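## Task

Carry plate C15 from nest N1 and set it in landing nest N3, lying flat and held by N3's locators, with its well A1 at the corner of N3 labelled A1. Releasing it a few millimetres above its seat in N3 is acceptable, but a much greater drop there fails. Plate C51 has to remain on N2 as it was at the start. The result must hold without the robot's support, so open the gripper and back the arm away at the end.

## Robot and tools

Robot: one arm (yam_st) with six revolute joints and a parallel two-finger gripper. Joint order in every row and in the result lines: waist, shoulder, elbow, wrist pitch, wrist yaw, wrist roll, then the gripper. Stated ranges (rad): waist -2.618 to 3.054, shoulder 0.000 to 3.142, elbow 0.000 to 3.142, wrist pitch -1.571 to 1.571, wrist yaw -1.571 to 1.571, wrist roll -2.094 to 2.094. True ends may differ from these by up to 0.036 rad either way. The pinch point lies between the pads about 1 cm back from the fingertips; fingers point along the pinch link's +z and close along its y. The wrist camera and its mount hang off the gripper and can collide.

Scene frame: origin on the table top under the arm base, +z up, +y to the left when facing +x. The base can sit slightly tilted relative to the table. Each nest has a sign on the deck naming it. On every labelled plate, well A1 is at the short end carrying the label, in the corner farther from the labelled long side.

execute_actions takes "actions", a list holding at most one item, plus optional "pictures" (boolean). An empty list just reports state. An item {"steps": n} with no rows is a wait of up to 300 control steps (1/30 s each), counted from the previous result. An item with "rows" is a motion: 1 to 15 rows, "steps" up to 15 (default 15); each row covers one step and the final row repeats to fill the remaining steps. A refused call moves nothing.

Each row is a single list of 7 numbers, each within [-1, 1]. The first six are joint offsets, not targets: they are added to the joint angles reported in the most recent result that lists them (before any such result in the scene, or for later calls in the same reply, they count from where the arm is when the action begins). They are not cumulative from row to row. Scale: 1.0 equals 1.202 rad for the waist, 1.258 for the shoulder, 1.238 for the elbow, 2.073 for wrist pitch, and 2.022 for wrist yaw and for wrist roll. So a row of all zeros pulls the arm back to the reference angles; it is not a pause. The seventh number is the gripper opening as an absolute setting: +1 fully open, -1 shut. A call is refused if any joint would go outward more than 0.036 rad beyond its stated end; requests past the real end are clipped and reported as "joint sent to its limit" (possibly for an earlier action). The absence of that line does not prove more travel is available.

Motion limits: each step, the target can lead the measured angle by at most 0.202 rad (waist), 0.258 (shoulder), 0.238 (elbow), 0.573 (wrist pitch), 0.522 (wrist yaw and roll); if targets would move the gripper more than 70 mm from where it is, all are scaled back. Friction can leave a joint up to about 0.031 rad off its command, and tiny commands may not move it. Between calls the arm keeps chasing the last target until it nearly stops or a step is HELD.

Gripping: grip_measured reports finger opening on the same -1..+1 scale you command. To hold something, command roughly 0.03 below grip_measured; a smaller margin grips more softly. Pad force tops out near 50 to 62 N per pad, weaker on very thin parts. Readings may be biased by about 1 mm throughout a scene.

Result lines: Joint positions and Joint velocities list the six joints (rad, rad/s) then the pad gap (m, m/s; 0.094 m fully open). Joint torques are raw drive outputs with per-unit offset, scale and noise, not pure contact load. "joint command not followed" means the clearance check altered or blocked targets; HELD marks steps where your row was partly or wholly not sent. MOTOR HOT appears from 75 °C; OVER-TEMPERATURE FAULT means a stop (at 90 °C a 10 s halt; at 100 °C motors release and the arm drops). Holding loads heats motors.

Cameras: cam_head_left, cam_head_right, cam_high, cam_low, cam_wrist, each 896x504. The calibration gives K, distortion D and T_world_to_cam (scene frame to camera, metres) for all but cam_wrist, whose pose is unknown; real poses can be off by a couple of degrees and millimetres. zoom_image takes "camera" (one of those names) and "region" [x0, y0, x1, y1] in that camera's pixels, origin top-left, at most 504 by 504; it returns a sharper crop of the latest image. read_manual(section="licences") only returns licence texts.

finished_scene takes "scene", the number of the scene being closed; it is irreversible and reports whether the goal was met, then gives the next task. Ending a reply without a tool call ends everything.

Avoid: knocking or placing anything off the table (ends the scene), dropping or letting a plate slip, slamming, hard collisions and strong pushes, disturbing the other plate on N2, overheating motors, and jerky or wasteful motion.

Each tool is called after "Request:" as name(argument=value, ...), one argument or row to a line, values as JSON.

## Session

Request:
execute_actions(
  actions=[],
)

Scene clock: 0.00 s of 6000.00 s.
grip_measured=+1.000
Joint positions: [-1.158  1.792  1.461 -1.282  0.425  1.222  0.094]
Joint velocities: [ 0.012  0.002  0.007 -0.066  0.037  0.022  0.   ]
Joint torques (N m, as the arm reports them, + toward a larger angle): no reading
Motor temperatures (°C, as the motors report them): [26 31 22 26 24 24]

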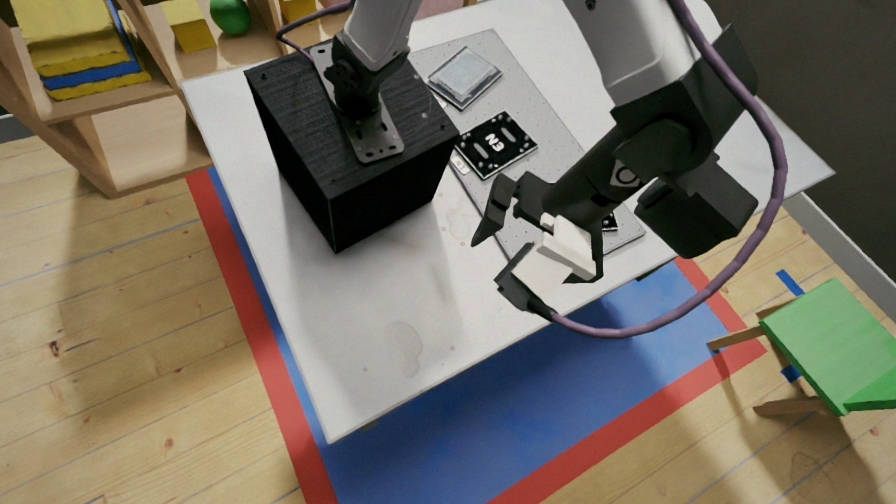

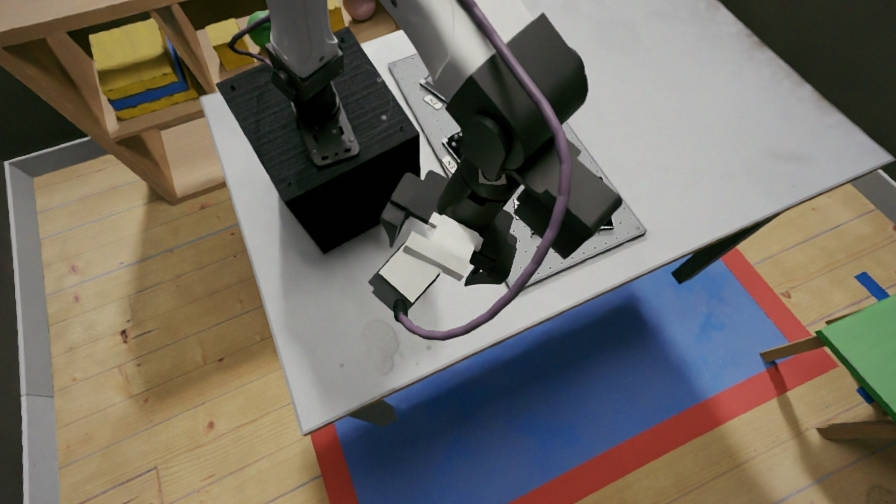

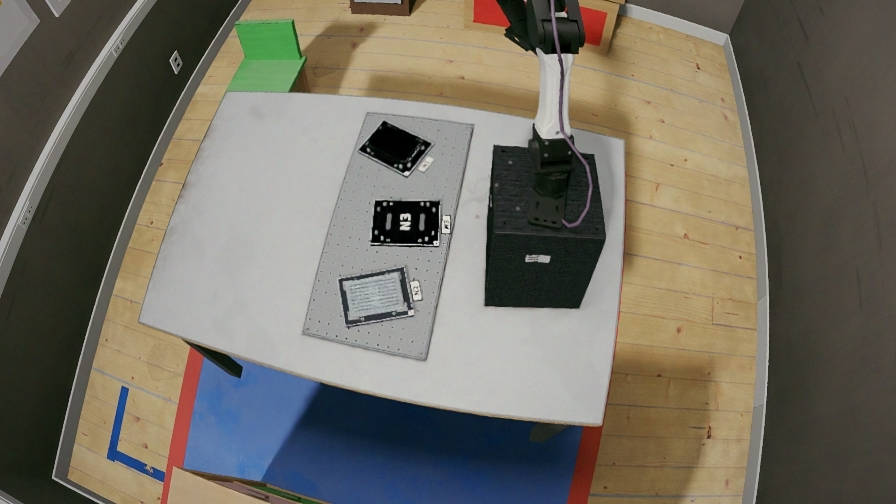

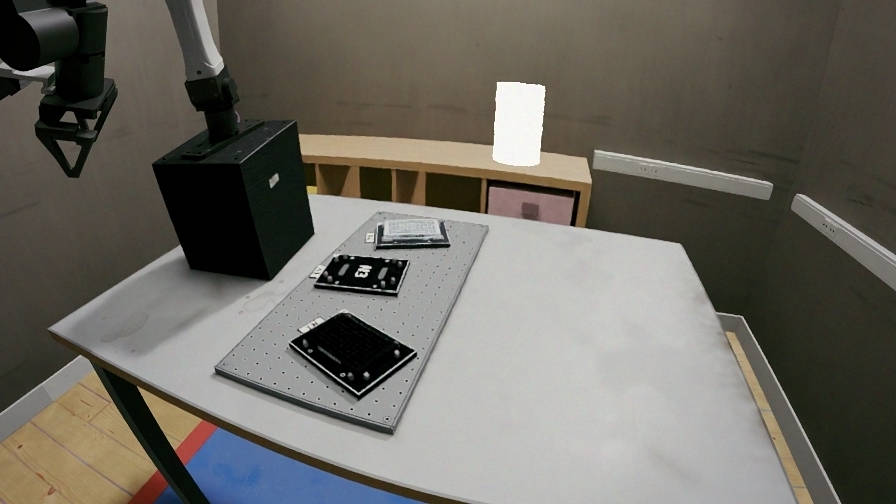

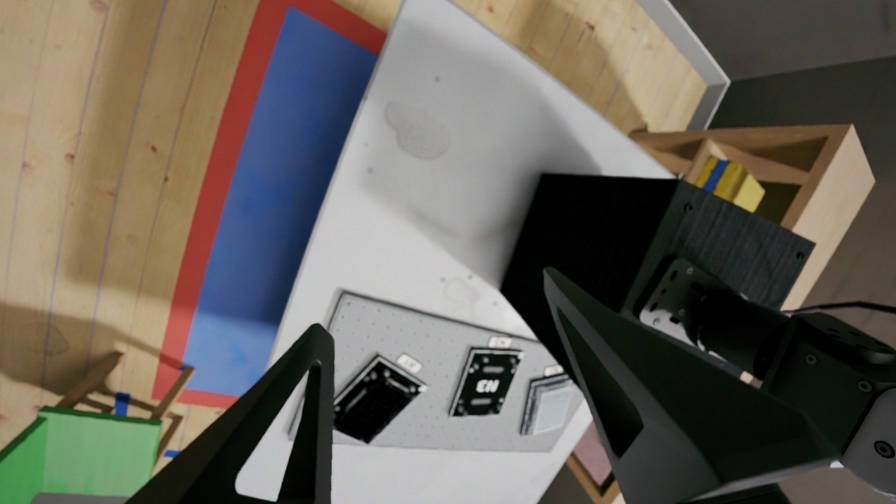

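Request:
zoom_image(
  camera="cam_high",
  region=[330, 100, 490, 340],
)

Request:
zoom_image(
  camera="cam_low",
  region=[260, 200, 500, 420],
)

Region (330, 100, 490, 340) of cam_high's 896x504 image, scaled by 2.100, with more detail than that image has.

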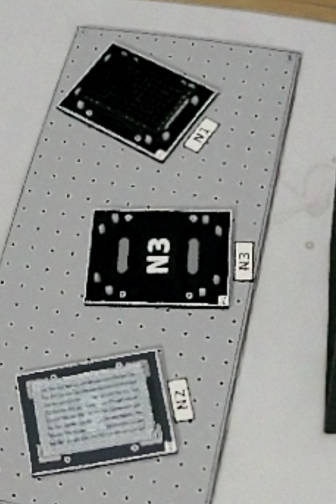

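Region (260, 200, 500, 420) of cam_low's 896x504 image, scaled by 2.100, with more detail than that image has; it fills the top 462 rows of this view, and the rest is white.

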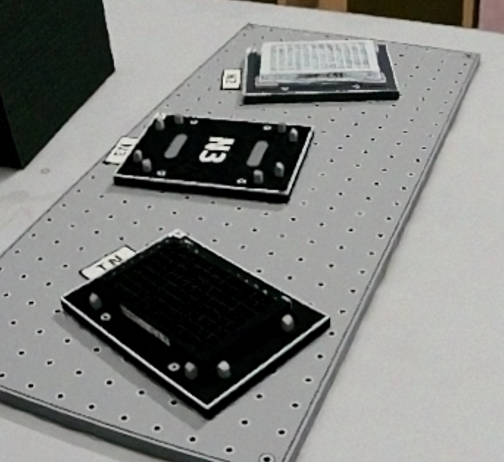

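Request:
execute_actions(
  actions=[
    {"rows":[[0.05,0.03,0.01,0.03,-0.01,-0.05,1],[0.12,0.08,0.03,0.08,-0.03,-0.13,1],[0.2,0.14,0.05,0.13,-0.05,-0.22,1],[0.28,0.2,0.07,0.18,-0.07,-0.31,1],[0.36,0.27,0.08,0.23,-0.09,-0.4,1],[0.44,0.34,0.1,0.28,-0.11,-0.48,1],[0.5,0.41,0.11,0.32,-0.12,-0.56,1],[0.55,0.48,0.12,0.35,-0.13,-0.62,1],[0.58,0.54,0.125,0.37,-0.135,-0.65,1],[0.593,0.59,0.13,0.386,-0.139,-0.665,1],[0.593,0.628,0.135,0.386,-0.139,-0.665,1]],"steps":15},
  ],
  pictures=false,
)

Request:
execute_actions(
  actions=[
    {"steps":30},
  ],
)

Scene clock: 14.17 s of 6000.00 s.
grip_measured=+1.000
Joint positions: [-0.715  2.238  1.586 -0.767  0.261  0.591  0.094]
Joint velocities: [ 0.896  1.082  0.164  1.033 -0.359 -1.311  0.   ]
Joint torques (N m, as the arm reports them, + toward a larger angle): [  1.61 -11.49   6.56   0.27  -0.05  -0.11]
Motor temperatures (°C, as the motors report them): [26 35 24 26 24 24]
Steps of this call (steps 1 to 90: nothing new was sent; then 10.67 s passed at rest; steps 91 to 105: all 15 steps of this action). Readings (joint positions):
91: [-1.153 1.793 1.461 -1.278 0.425 1.208]
92: [-1.132 1.802 1.465 -1.264 0.423 1.169]
94: [-1.061 1.847 1.488 -1.209 0.406 1.073]
98: [-0.927 1.981 1.528 -1.046 0.348 0.900]
105: the state above

Scene clock: 15.17 s of 6000.00 s.
grip_measured=+1.000
Joint positions: [-0.445  2.606  1.611 -0.492  0.149 -0.111  0.094]
Joint velocities: [-0.002 -0.012  0.002  0.022 -0.022 -0.037  0.   ]
Joint torques (N m, as the arm reports them, + toward a larger angle): [  1.05 -15.55   6.06   0.57  -0.12  -0.19]
Motor temperatures (°C, as the motors report them): [26 36 24 26 24 24]
Steps of this call (steps 1 to 30: the robot went on to your last target). Readings (joint positions):
1: [-0.682 2.277 1.591 -0.736 0.252 0.544]
2: [-0.649 2.316 1.595 -0.708 0.243 0.496]
4: [-0.581 2.396 1.602 -0.658 0.227 0.393]
8: [-0.455 2.554 1.611 -0.557 0.181 0.118]
30: the state above

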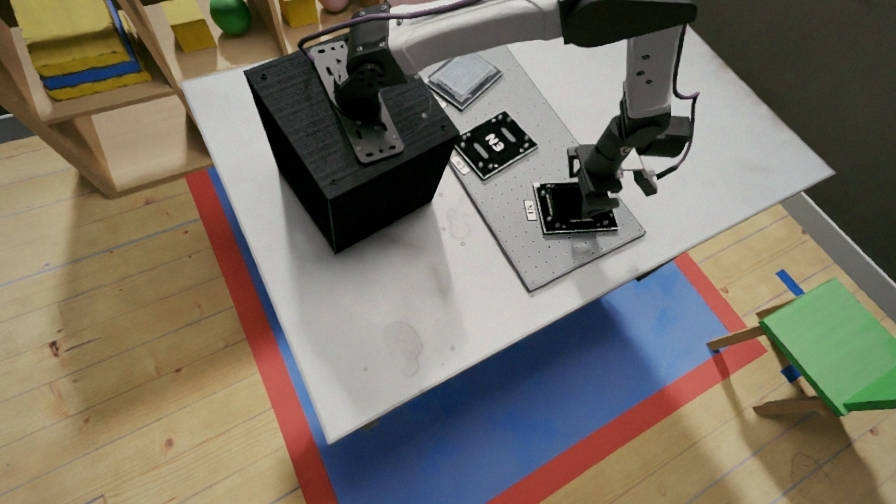

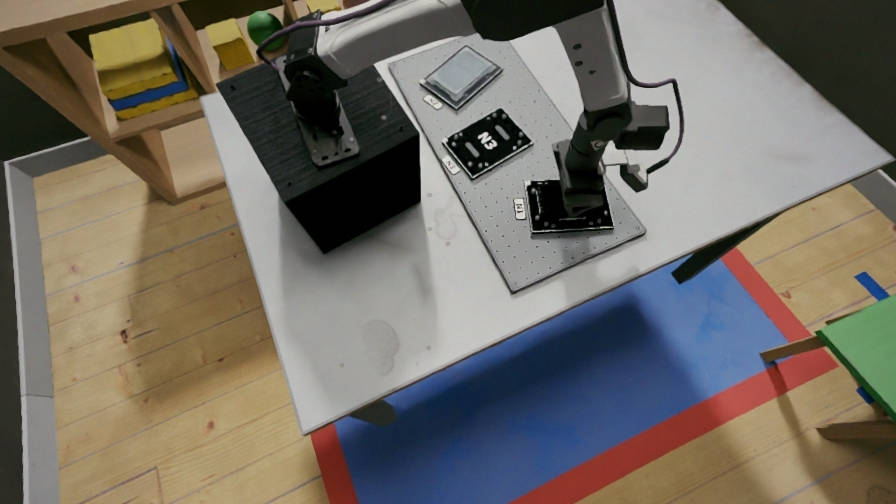

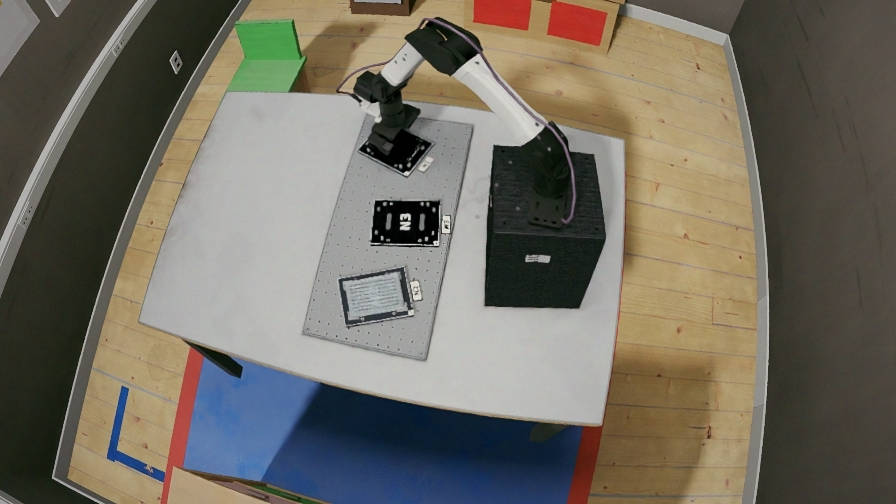

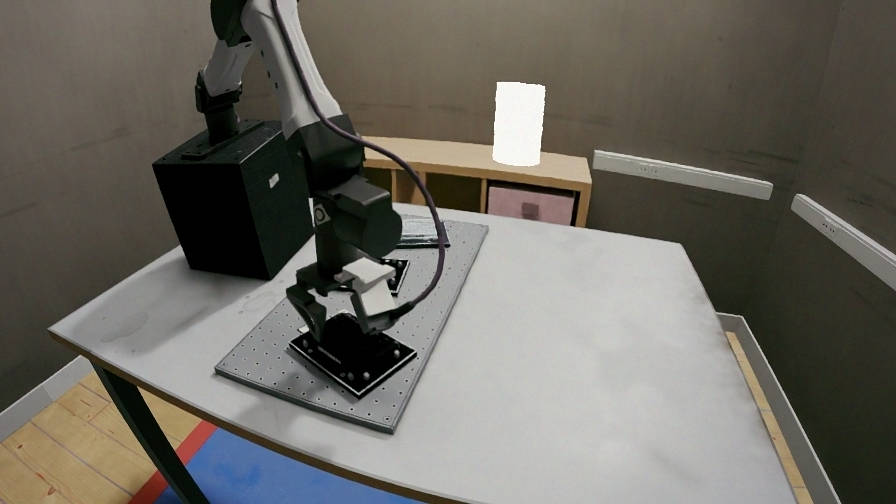

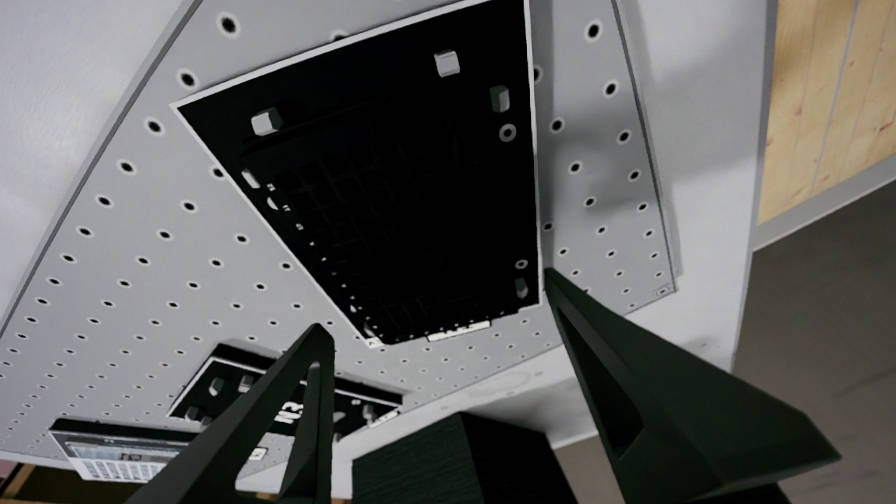

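Request:
execute_actions(
  actions=[],
)

Scene clock: 18.47 s of 6000.00 s.
grip_measured=+1.000
Joint positions: [-0.445  2.606  1.611 -0.492  0.149 -0.112  0.094]
Joint velocities: [-0.002 -0.012 -0.002  0.022 -0.007 -0.037  0.   ]
Joint torques (N m, as the arm reports them, + toward a larger angle): [  1.1  -15.53   6.04   0.57  -0.11  -0.21]
Motor temperatures (°C, as the motors report them): [26 38 24 26 24 24]
Steps of this call (steps 1 to 15: the robot went on to your last target; steps 16 to 90: nothing new was sent; then 0.30 s passed at rest). Readings (joint positions):
1: [-0.445 2.606 1.611 -0.492 0.149 -0.111]
2: [-0.445 2.606 1.611 -0.492 0.149 -0.111]
4: [-0.445 2.606 1.611 -0.492 0.149 -0.112]
8: [-0.445 2.606 1.611 -0.492 0.149 -0.112]
90: the state above
The arm was judged still, so your last target was given up. Only a new action makes it travel on or press farther. Fingers that are still opening or closing keep moving.

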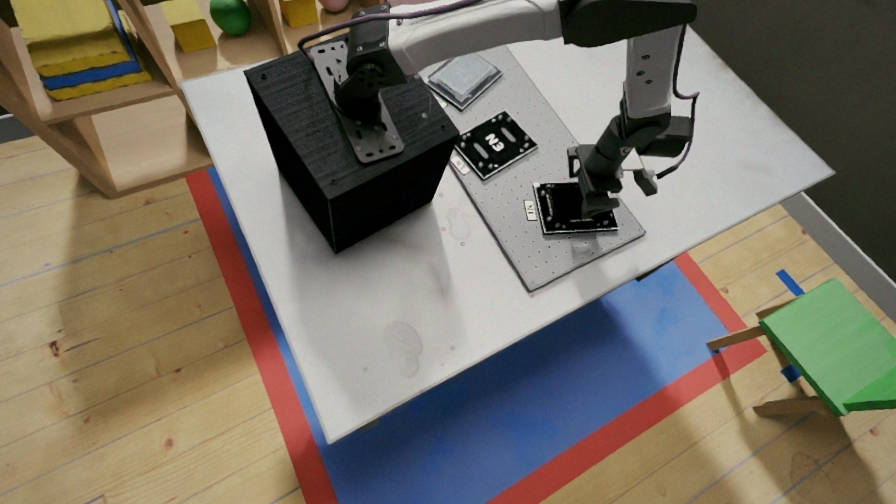

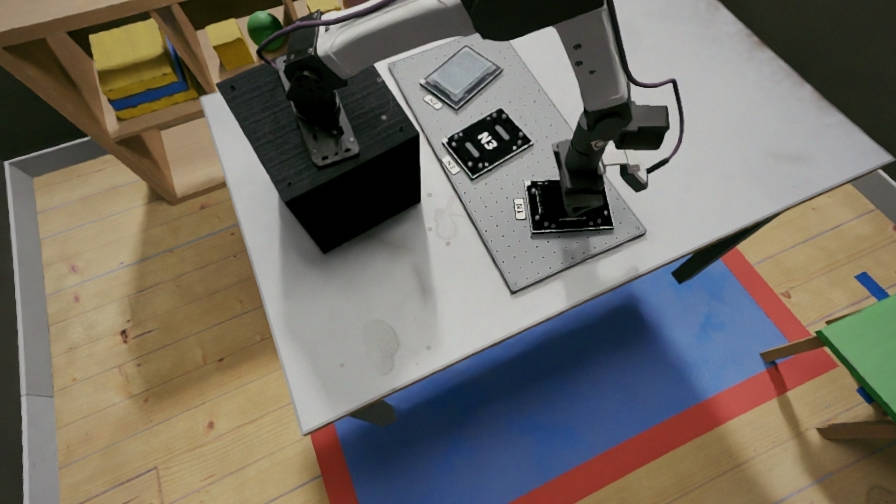

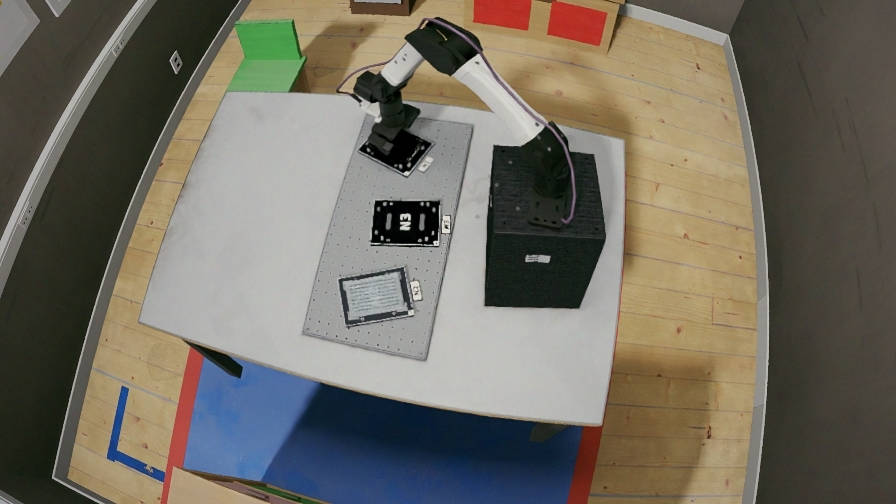

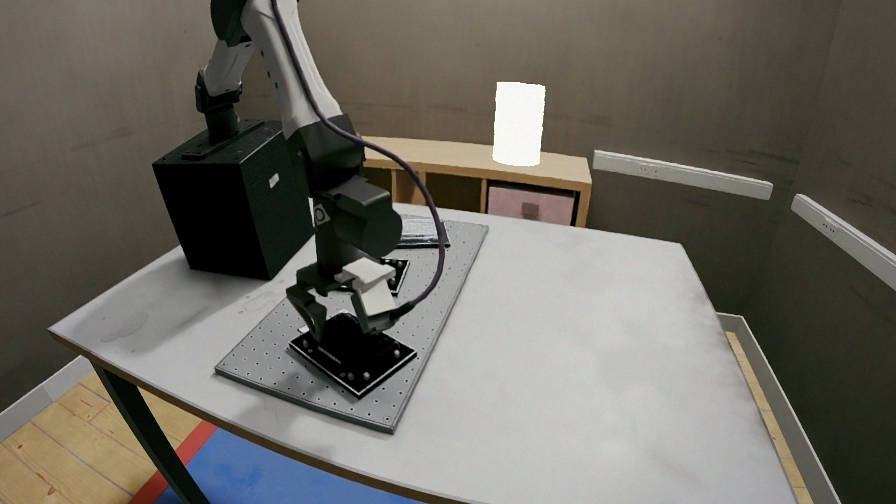

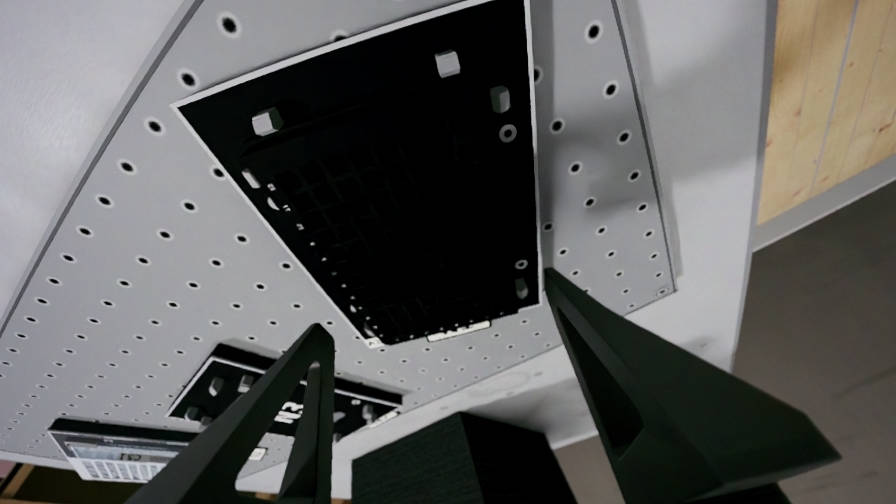

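Request:
zoom_image(
  camera="cam_low",
  region=[240,230,460,410],
)

Request:
zoom_image(
  camera="cam_high",
  region=[310,60,490,200],
)

Region (240, 230, 460, 410) of cam_low's 896x504 image, scaled by 2.291, with more detail than that image has; it fills the top 412 rows of this view, and the rest is white.

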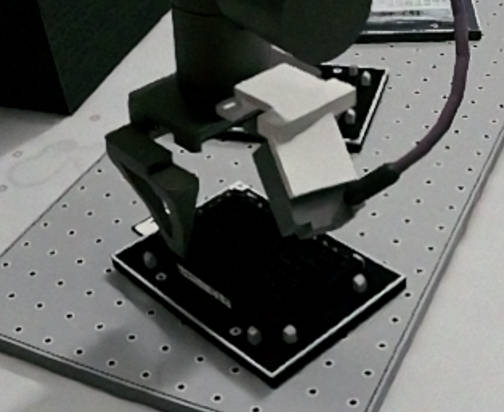

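Region (310, 60, 490, 200) of cam_high's 896x504 image, scaled by 2.800, with more detail than that image has.

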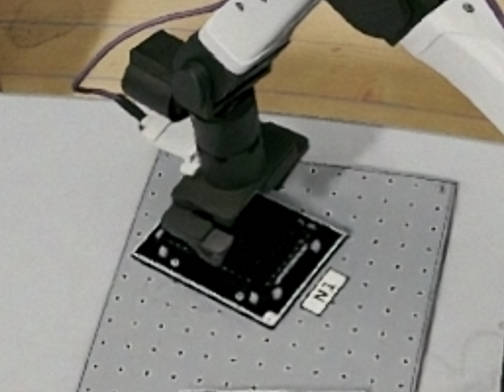

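Request:
execute_actions(
  actions=[
    {"rows":[[-0.004,0.015,0.012,0.006,0,0,1],[-0.008,0.03,0.024,0.012,0,0,1],[-0.012,0.045,0.036,0.018,0,0,1],[-0.015,0.056,0.045,0.024,0,-0.004,1]]},
  ],
)

Scene clock: 21.30 s of 6000.00 s.
grip_measured=+1.000
Joint positions: [-0.459  2.664  1.649 -0.455  0.149 -0.112  0.094]
Joint velocities: [ 0.002 -0.012  0.012  0.051  0.037 -0.051  0.   ]
Joint torques (N m, as the arm reports them, + toward a larger angle): [  0.76 -12.92   5.85   0.58  -0.06  -0.18]
Motor temperatures (°C, as the motors report them): [26 40 24 26 24 24]
Steps of this call (steps 1 to 70: nothing new was sent; steps 71 to 85: all 15 steps of this action). Readings (joint positions):
71: [-0.445 2.606 1.611 -0.492 0.149 -0.112]
72: [-0.445 2.608 1.613 -0.491 0.149 -0.112]
74: [-0.447 2.626 1.633 -0.483 0.149 -0.112]
78: [-0.456 2.658 1.649 -0.459 0.149 -0.112]
85: the state above

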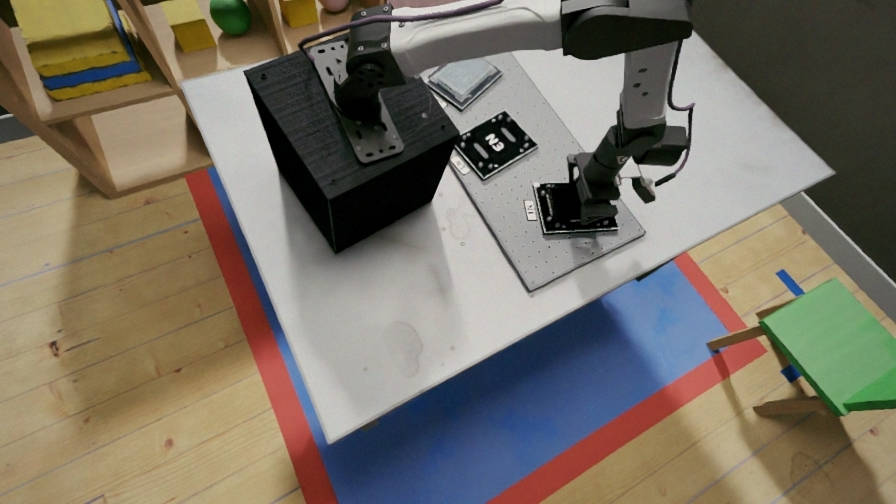

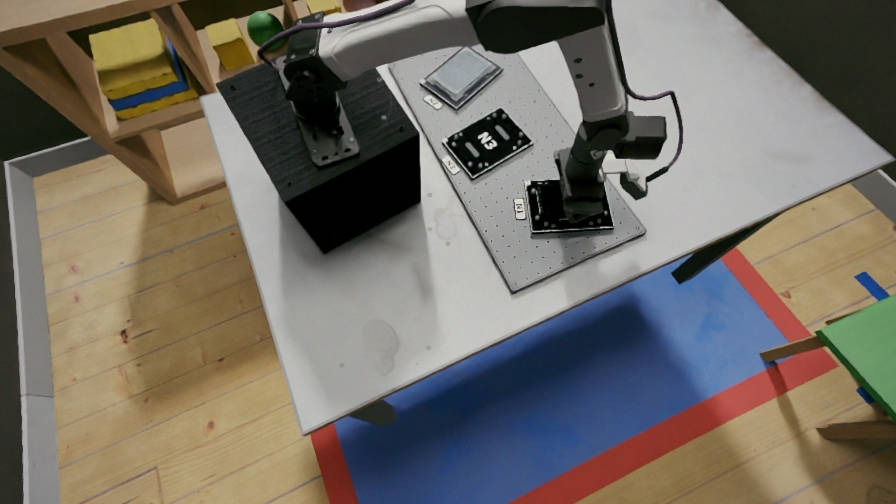

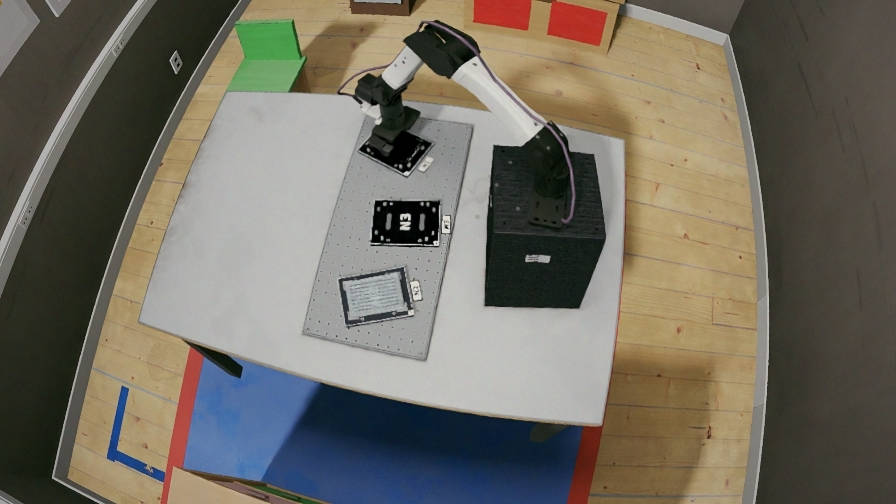

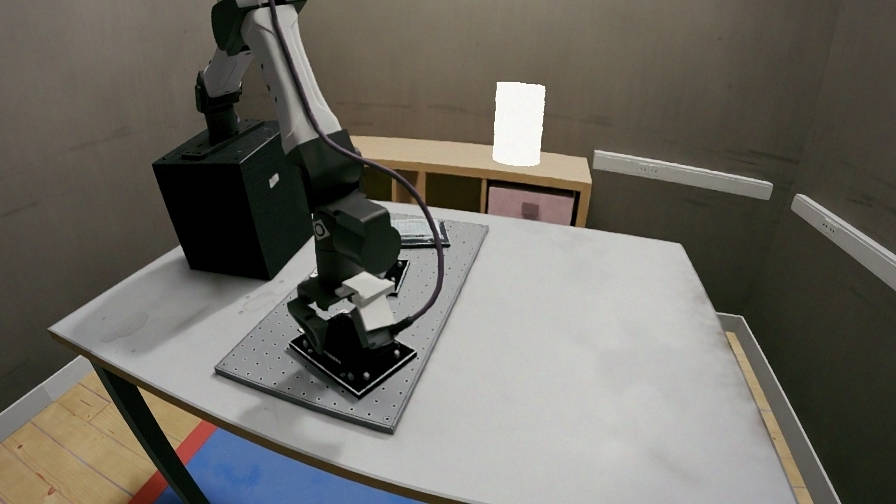

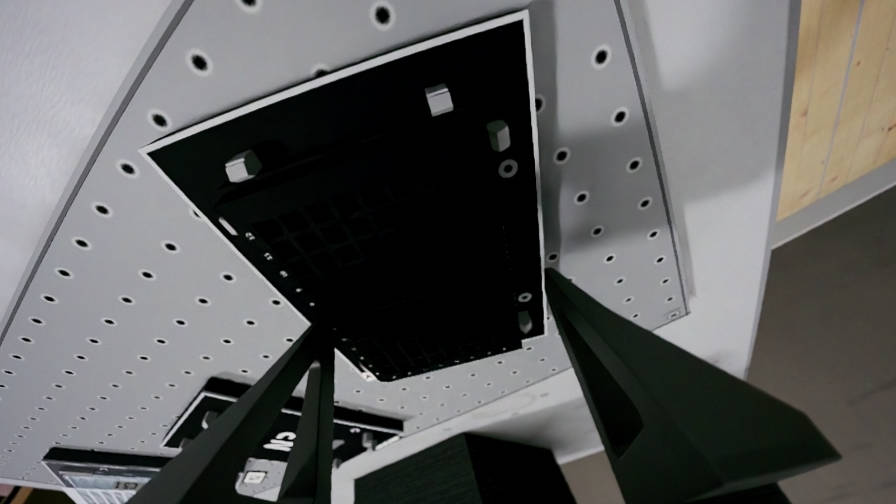

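Request:
execute_actions(
  actions=[
    {"rows":[[0.006,0.008,0.022,-0.008,0,0,1],[0.012,0.016,0.044,-0.016,0,0,1],[0.018,0.024,0.066,-0.024,0,0,1],[0.022,0.031,0.085,-0.03,0,0,1]]},
  ],
)

Scene clock: 27.03 s of 6000.00 s.
grip_measured=+1.000
Joint positions: [-0.436  2.686  1.741 -0.506  0.149 -0.112  0.094]
Joint velocities: [-0.002  0.007  0.007 -0.051  0.007 -0.095  0.   ]
Joint torques (N m, as the arm reports them, + toward a larger angle): [  1.43 -12.87   6.17   0.48  -0.05  -0.1 ]
Motor temperatures (°C, as the motors report them): [26 42 25 26 24 24]
Steps of this call (steps 1 to 15: the robot went on to your last target; steps 16 to 90: nothing new was sent; then 2.23 s passed at rest; steps 91 to 105: all 15 steps of this action). Readings (joint positions):
91: [-0.459 2.664 1.651 -0.455 0.149 -0.112]
92: [-0.459 2.666 1.658 -0.465 0.149 -0.112]
94: [-0.454 2.678 1.694 -0.487 0.149 -0.112]
98: [-0.440 2.686 1.737 -0.494 0.149 -0.112]
105: the state above

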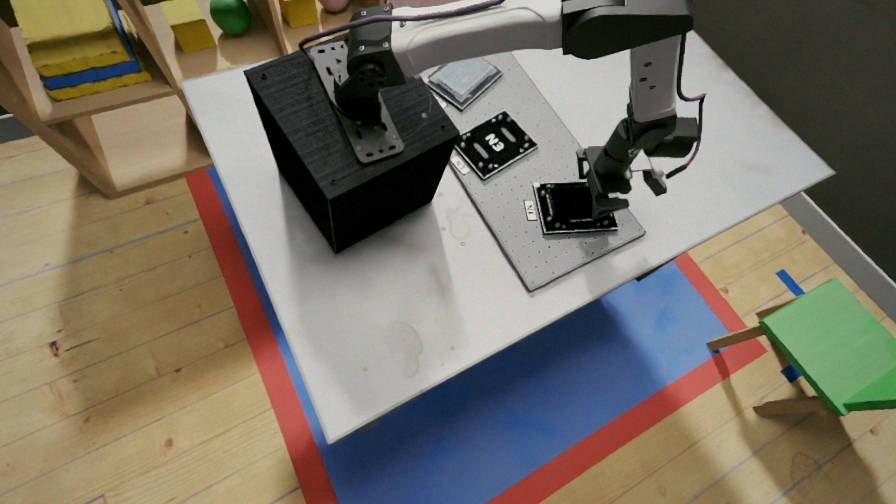

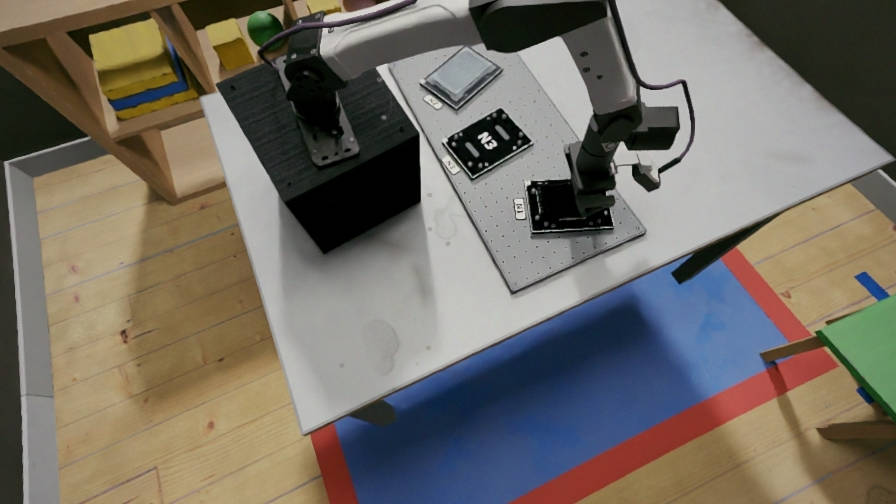

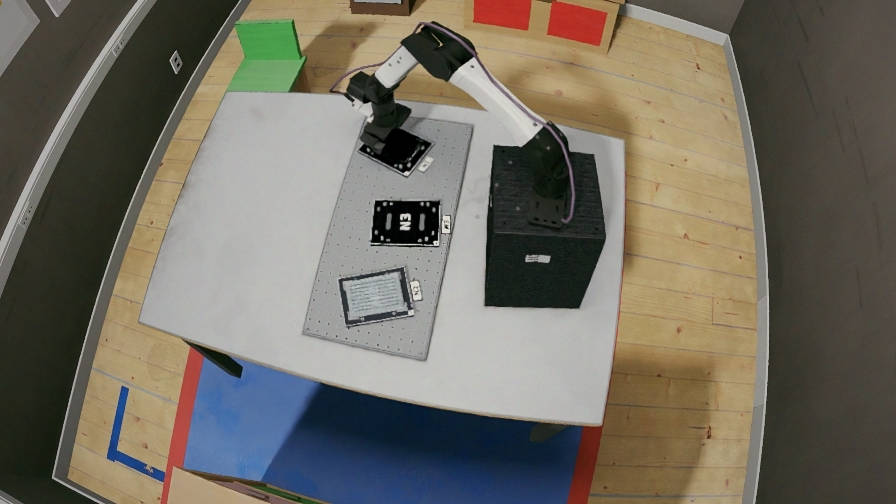

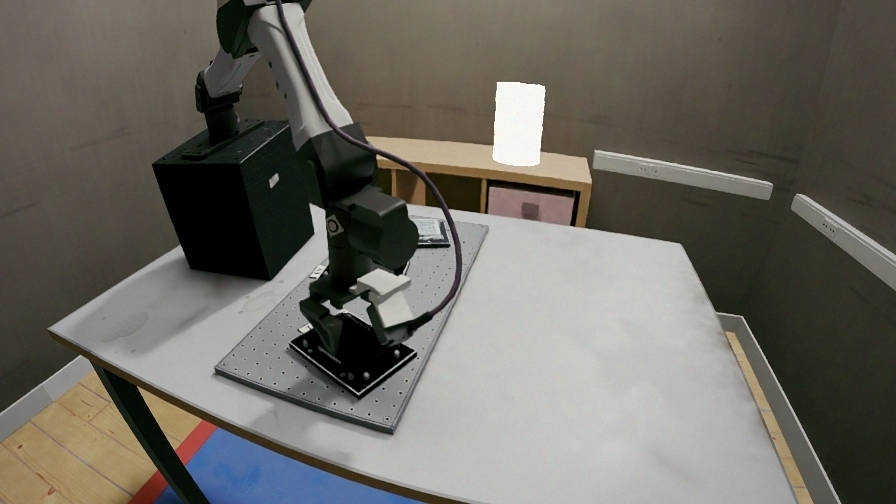

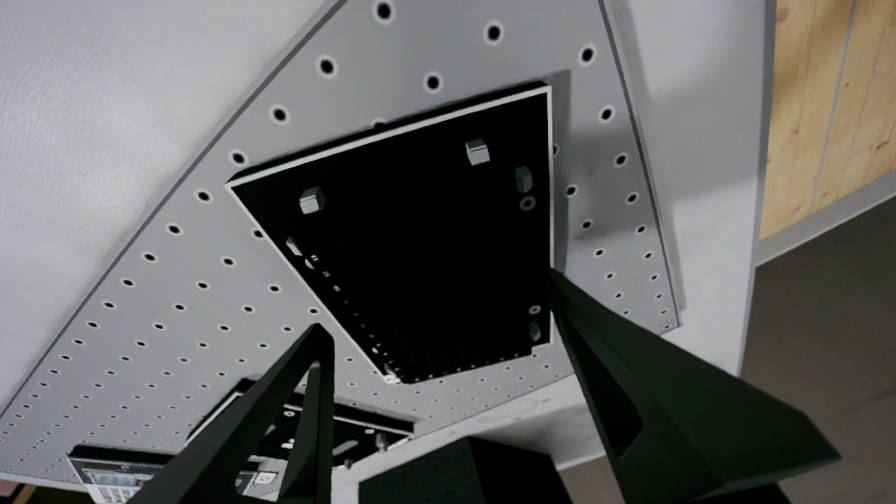

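Request:
execute_actions(
  actions=[
    {"rows":[[0,0.012,0.004,0.004,0,0,1],[0,0.024,0.008,0.008,0,0,1],[0,0.036,0.012,0.012,0,0,1],[0,0.048,0.016,0.016,0,0,1]]},
  ],
)

Request:
zoom_image(
  camera="cam_low",
  region=[270,270,440,410],
)

Scene clock: 29.47 s of 6000.00 s.
grip_measured=+1.000
Joint positions: [-0.436  2.738  1.747 -0.483  0.15  -0.112  0.094]
Joint velocities: [ 0.002 -0.012  0.002  0.007 -0.037 -0.051  0.   ]
Joint torques (N m, as the arm reports them, + toward a larger angle): [  1.09 -13.35   5.92   0.59  -0.01  -0.17]
Motor temperatures (°C, as the motors report them): [26 43 25 26 24 24]
Steps of this call (steps 1 to 15: the robot went on to your last target; steps 16 to 58: nothing new was sent; steps 59 to 73: all 15 steps of this action). Readings (joint positions):
59: [-0.436 2.686 1.741 -0.511 0.149 -0.112]
60: [-0.436 2.686 1.741 -0.510 0.149 -0.112]
62: [-0.436 2.694 1.743 -0.500 0.149 -0.112]
66: [-0.436 2.725 1.747 -0.487 0.149 -0.112]
73: the state above

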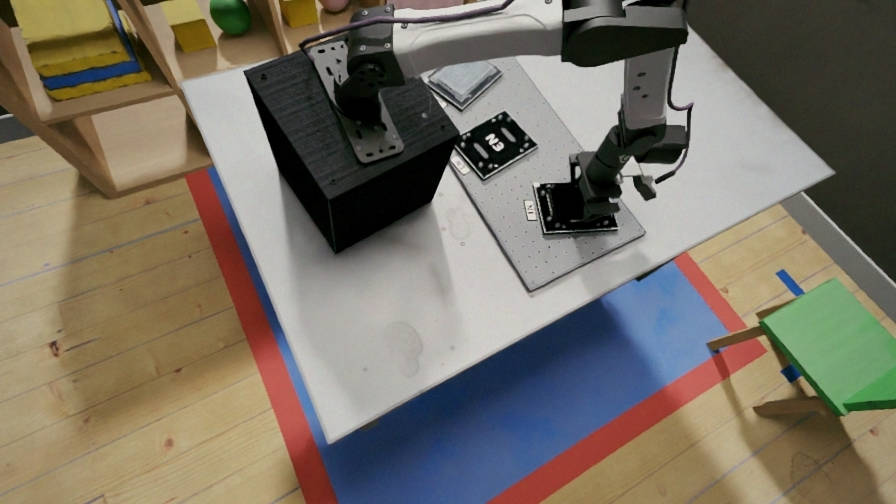

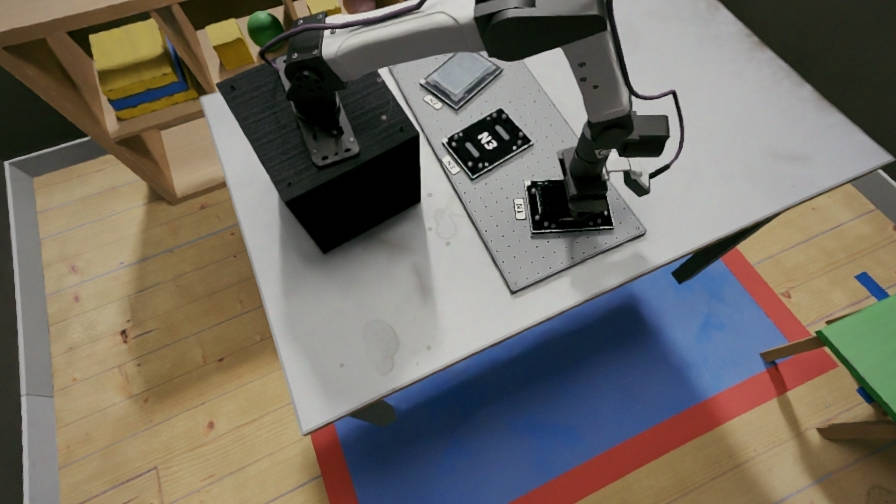

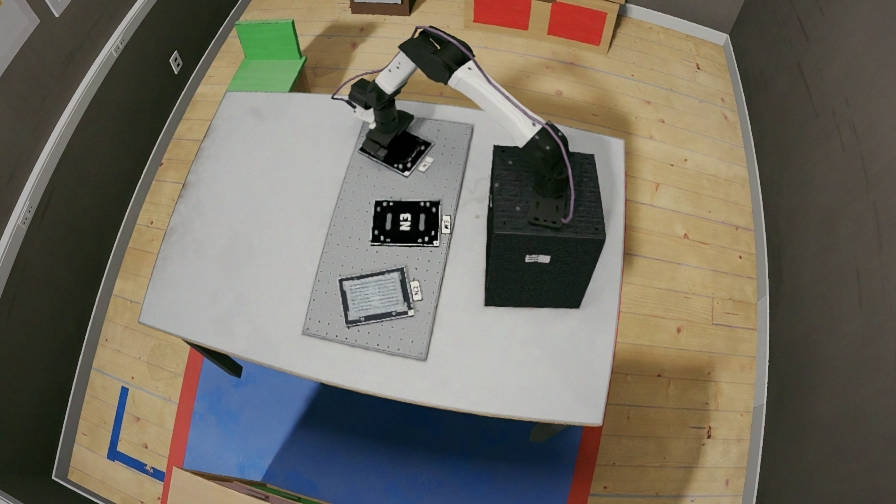

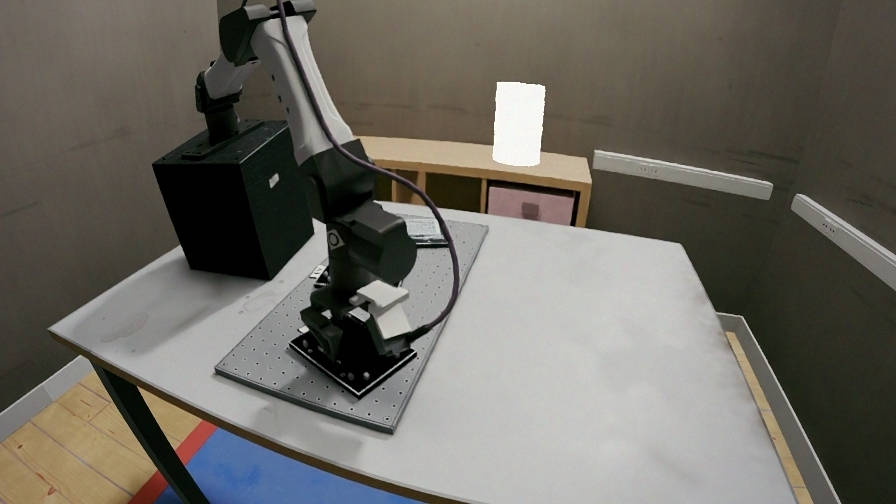

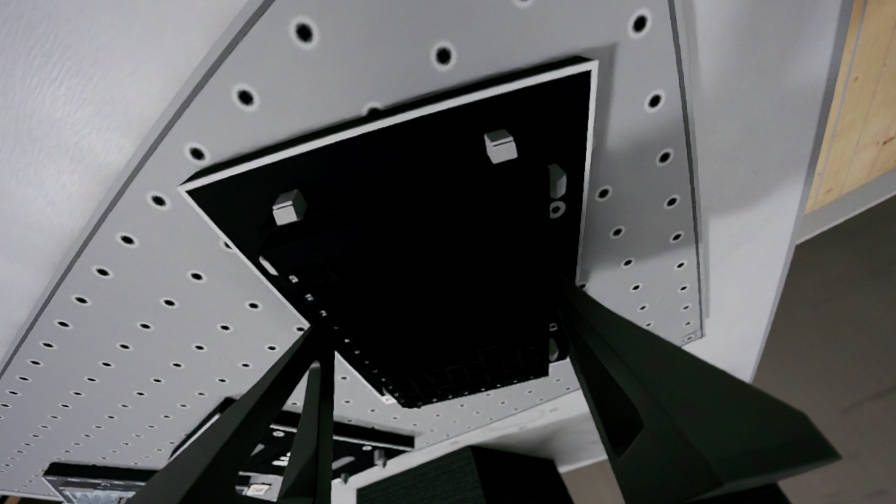

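Region (270, 270, 440, 410) of cam_low's 896x504 image, scaled by 2.965, with more detail than that image has; it fills the top 415 rows of this view, and the rest is white.

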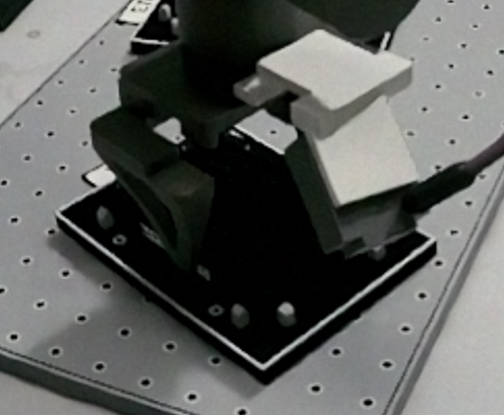

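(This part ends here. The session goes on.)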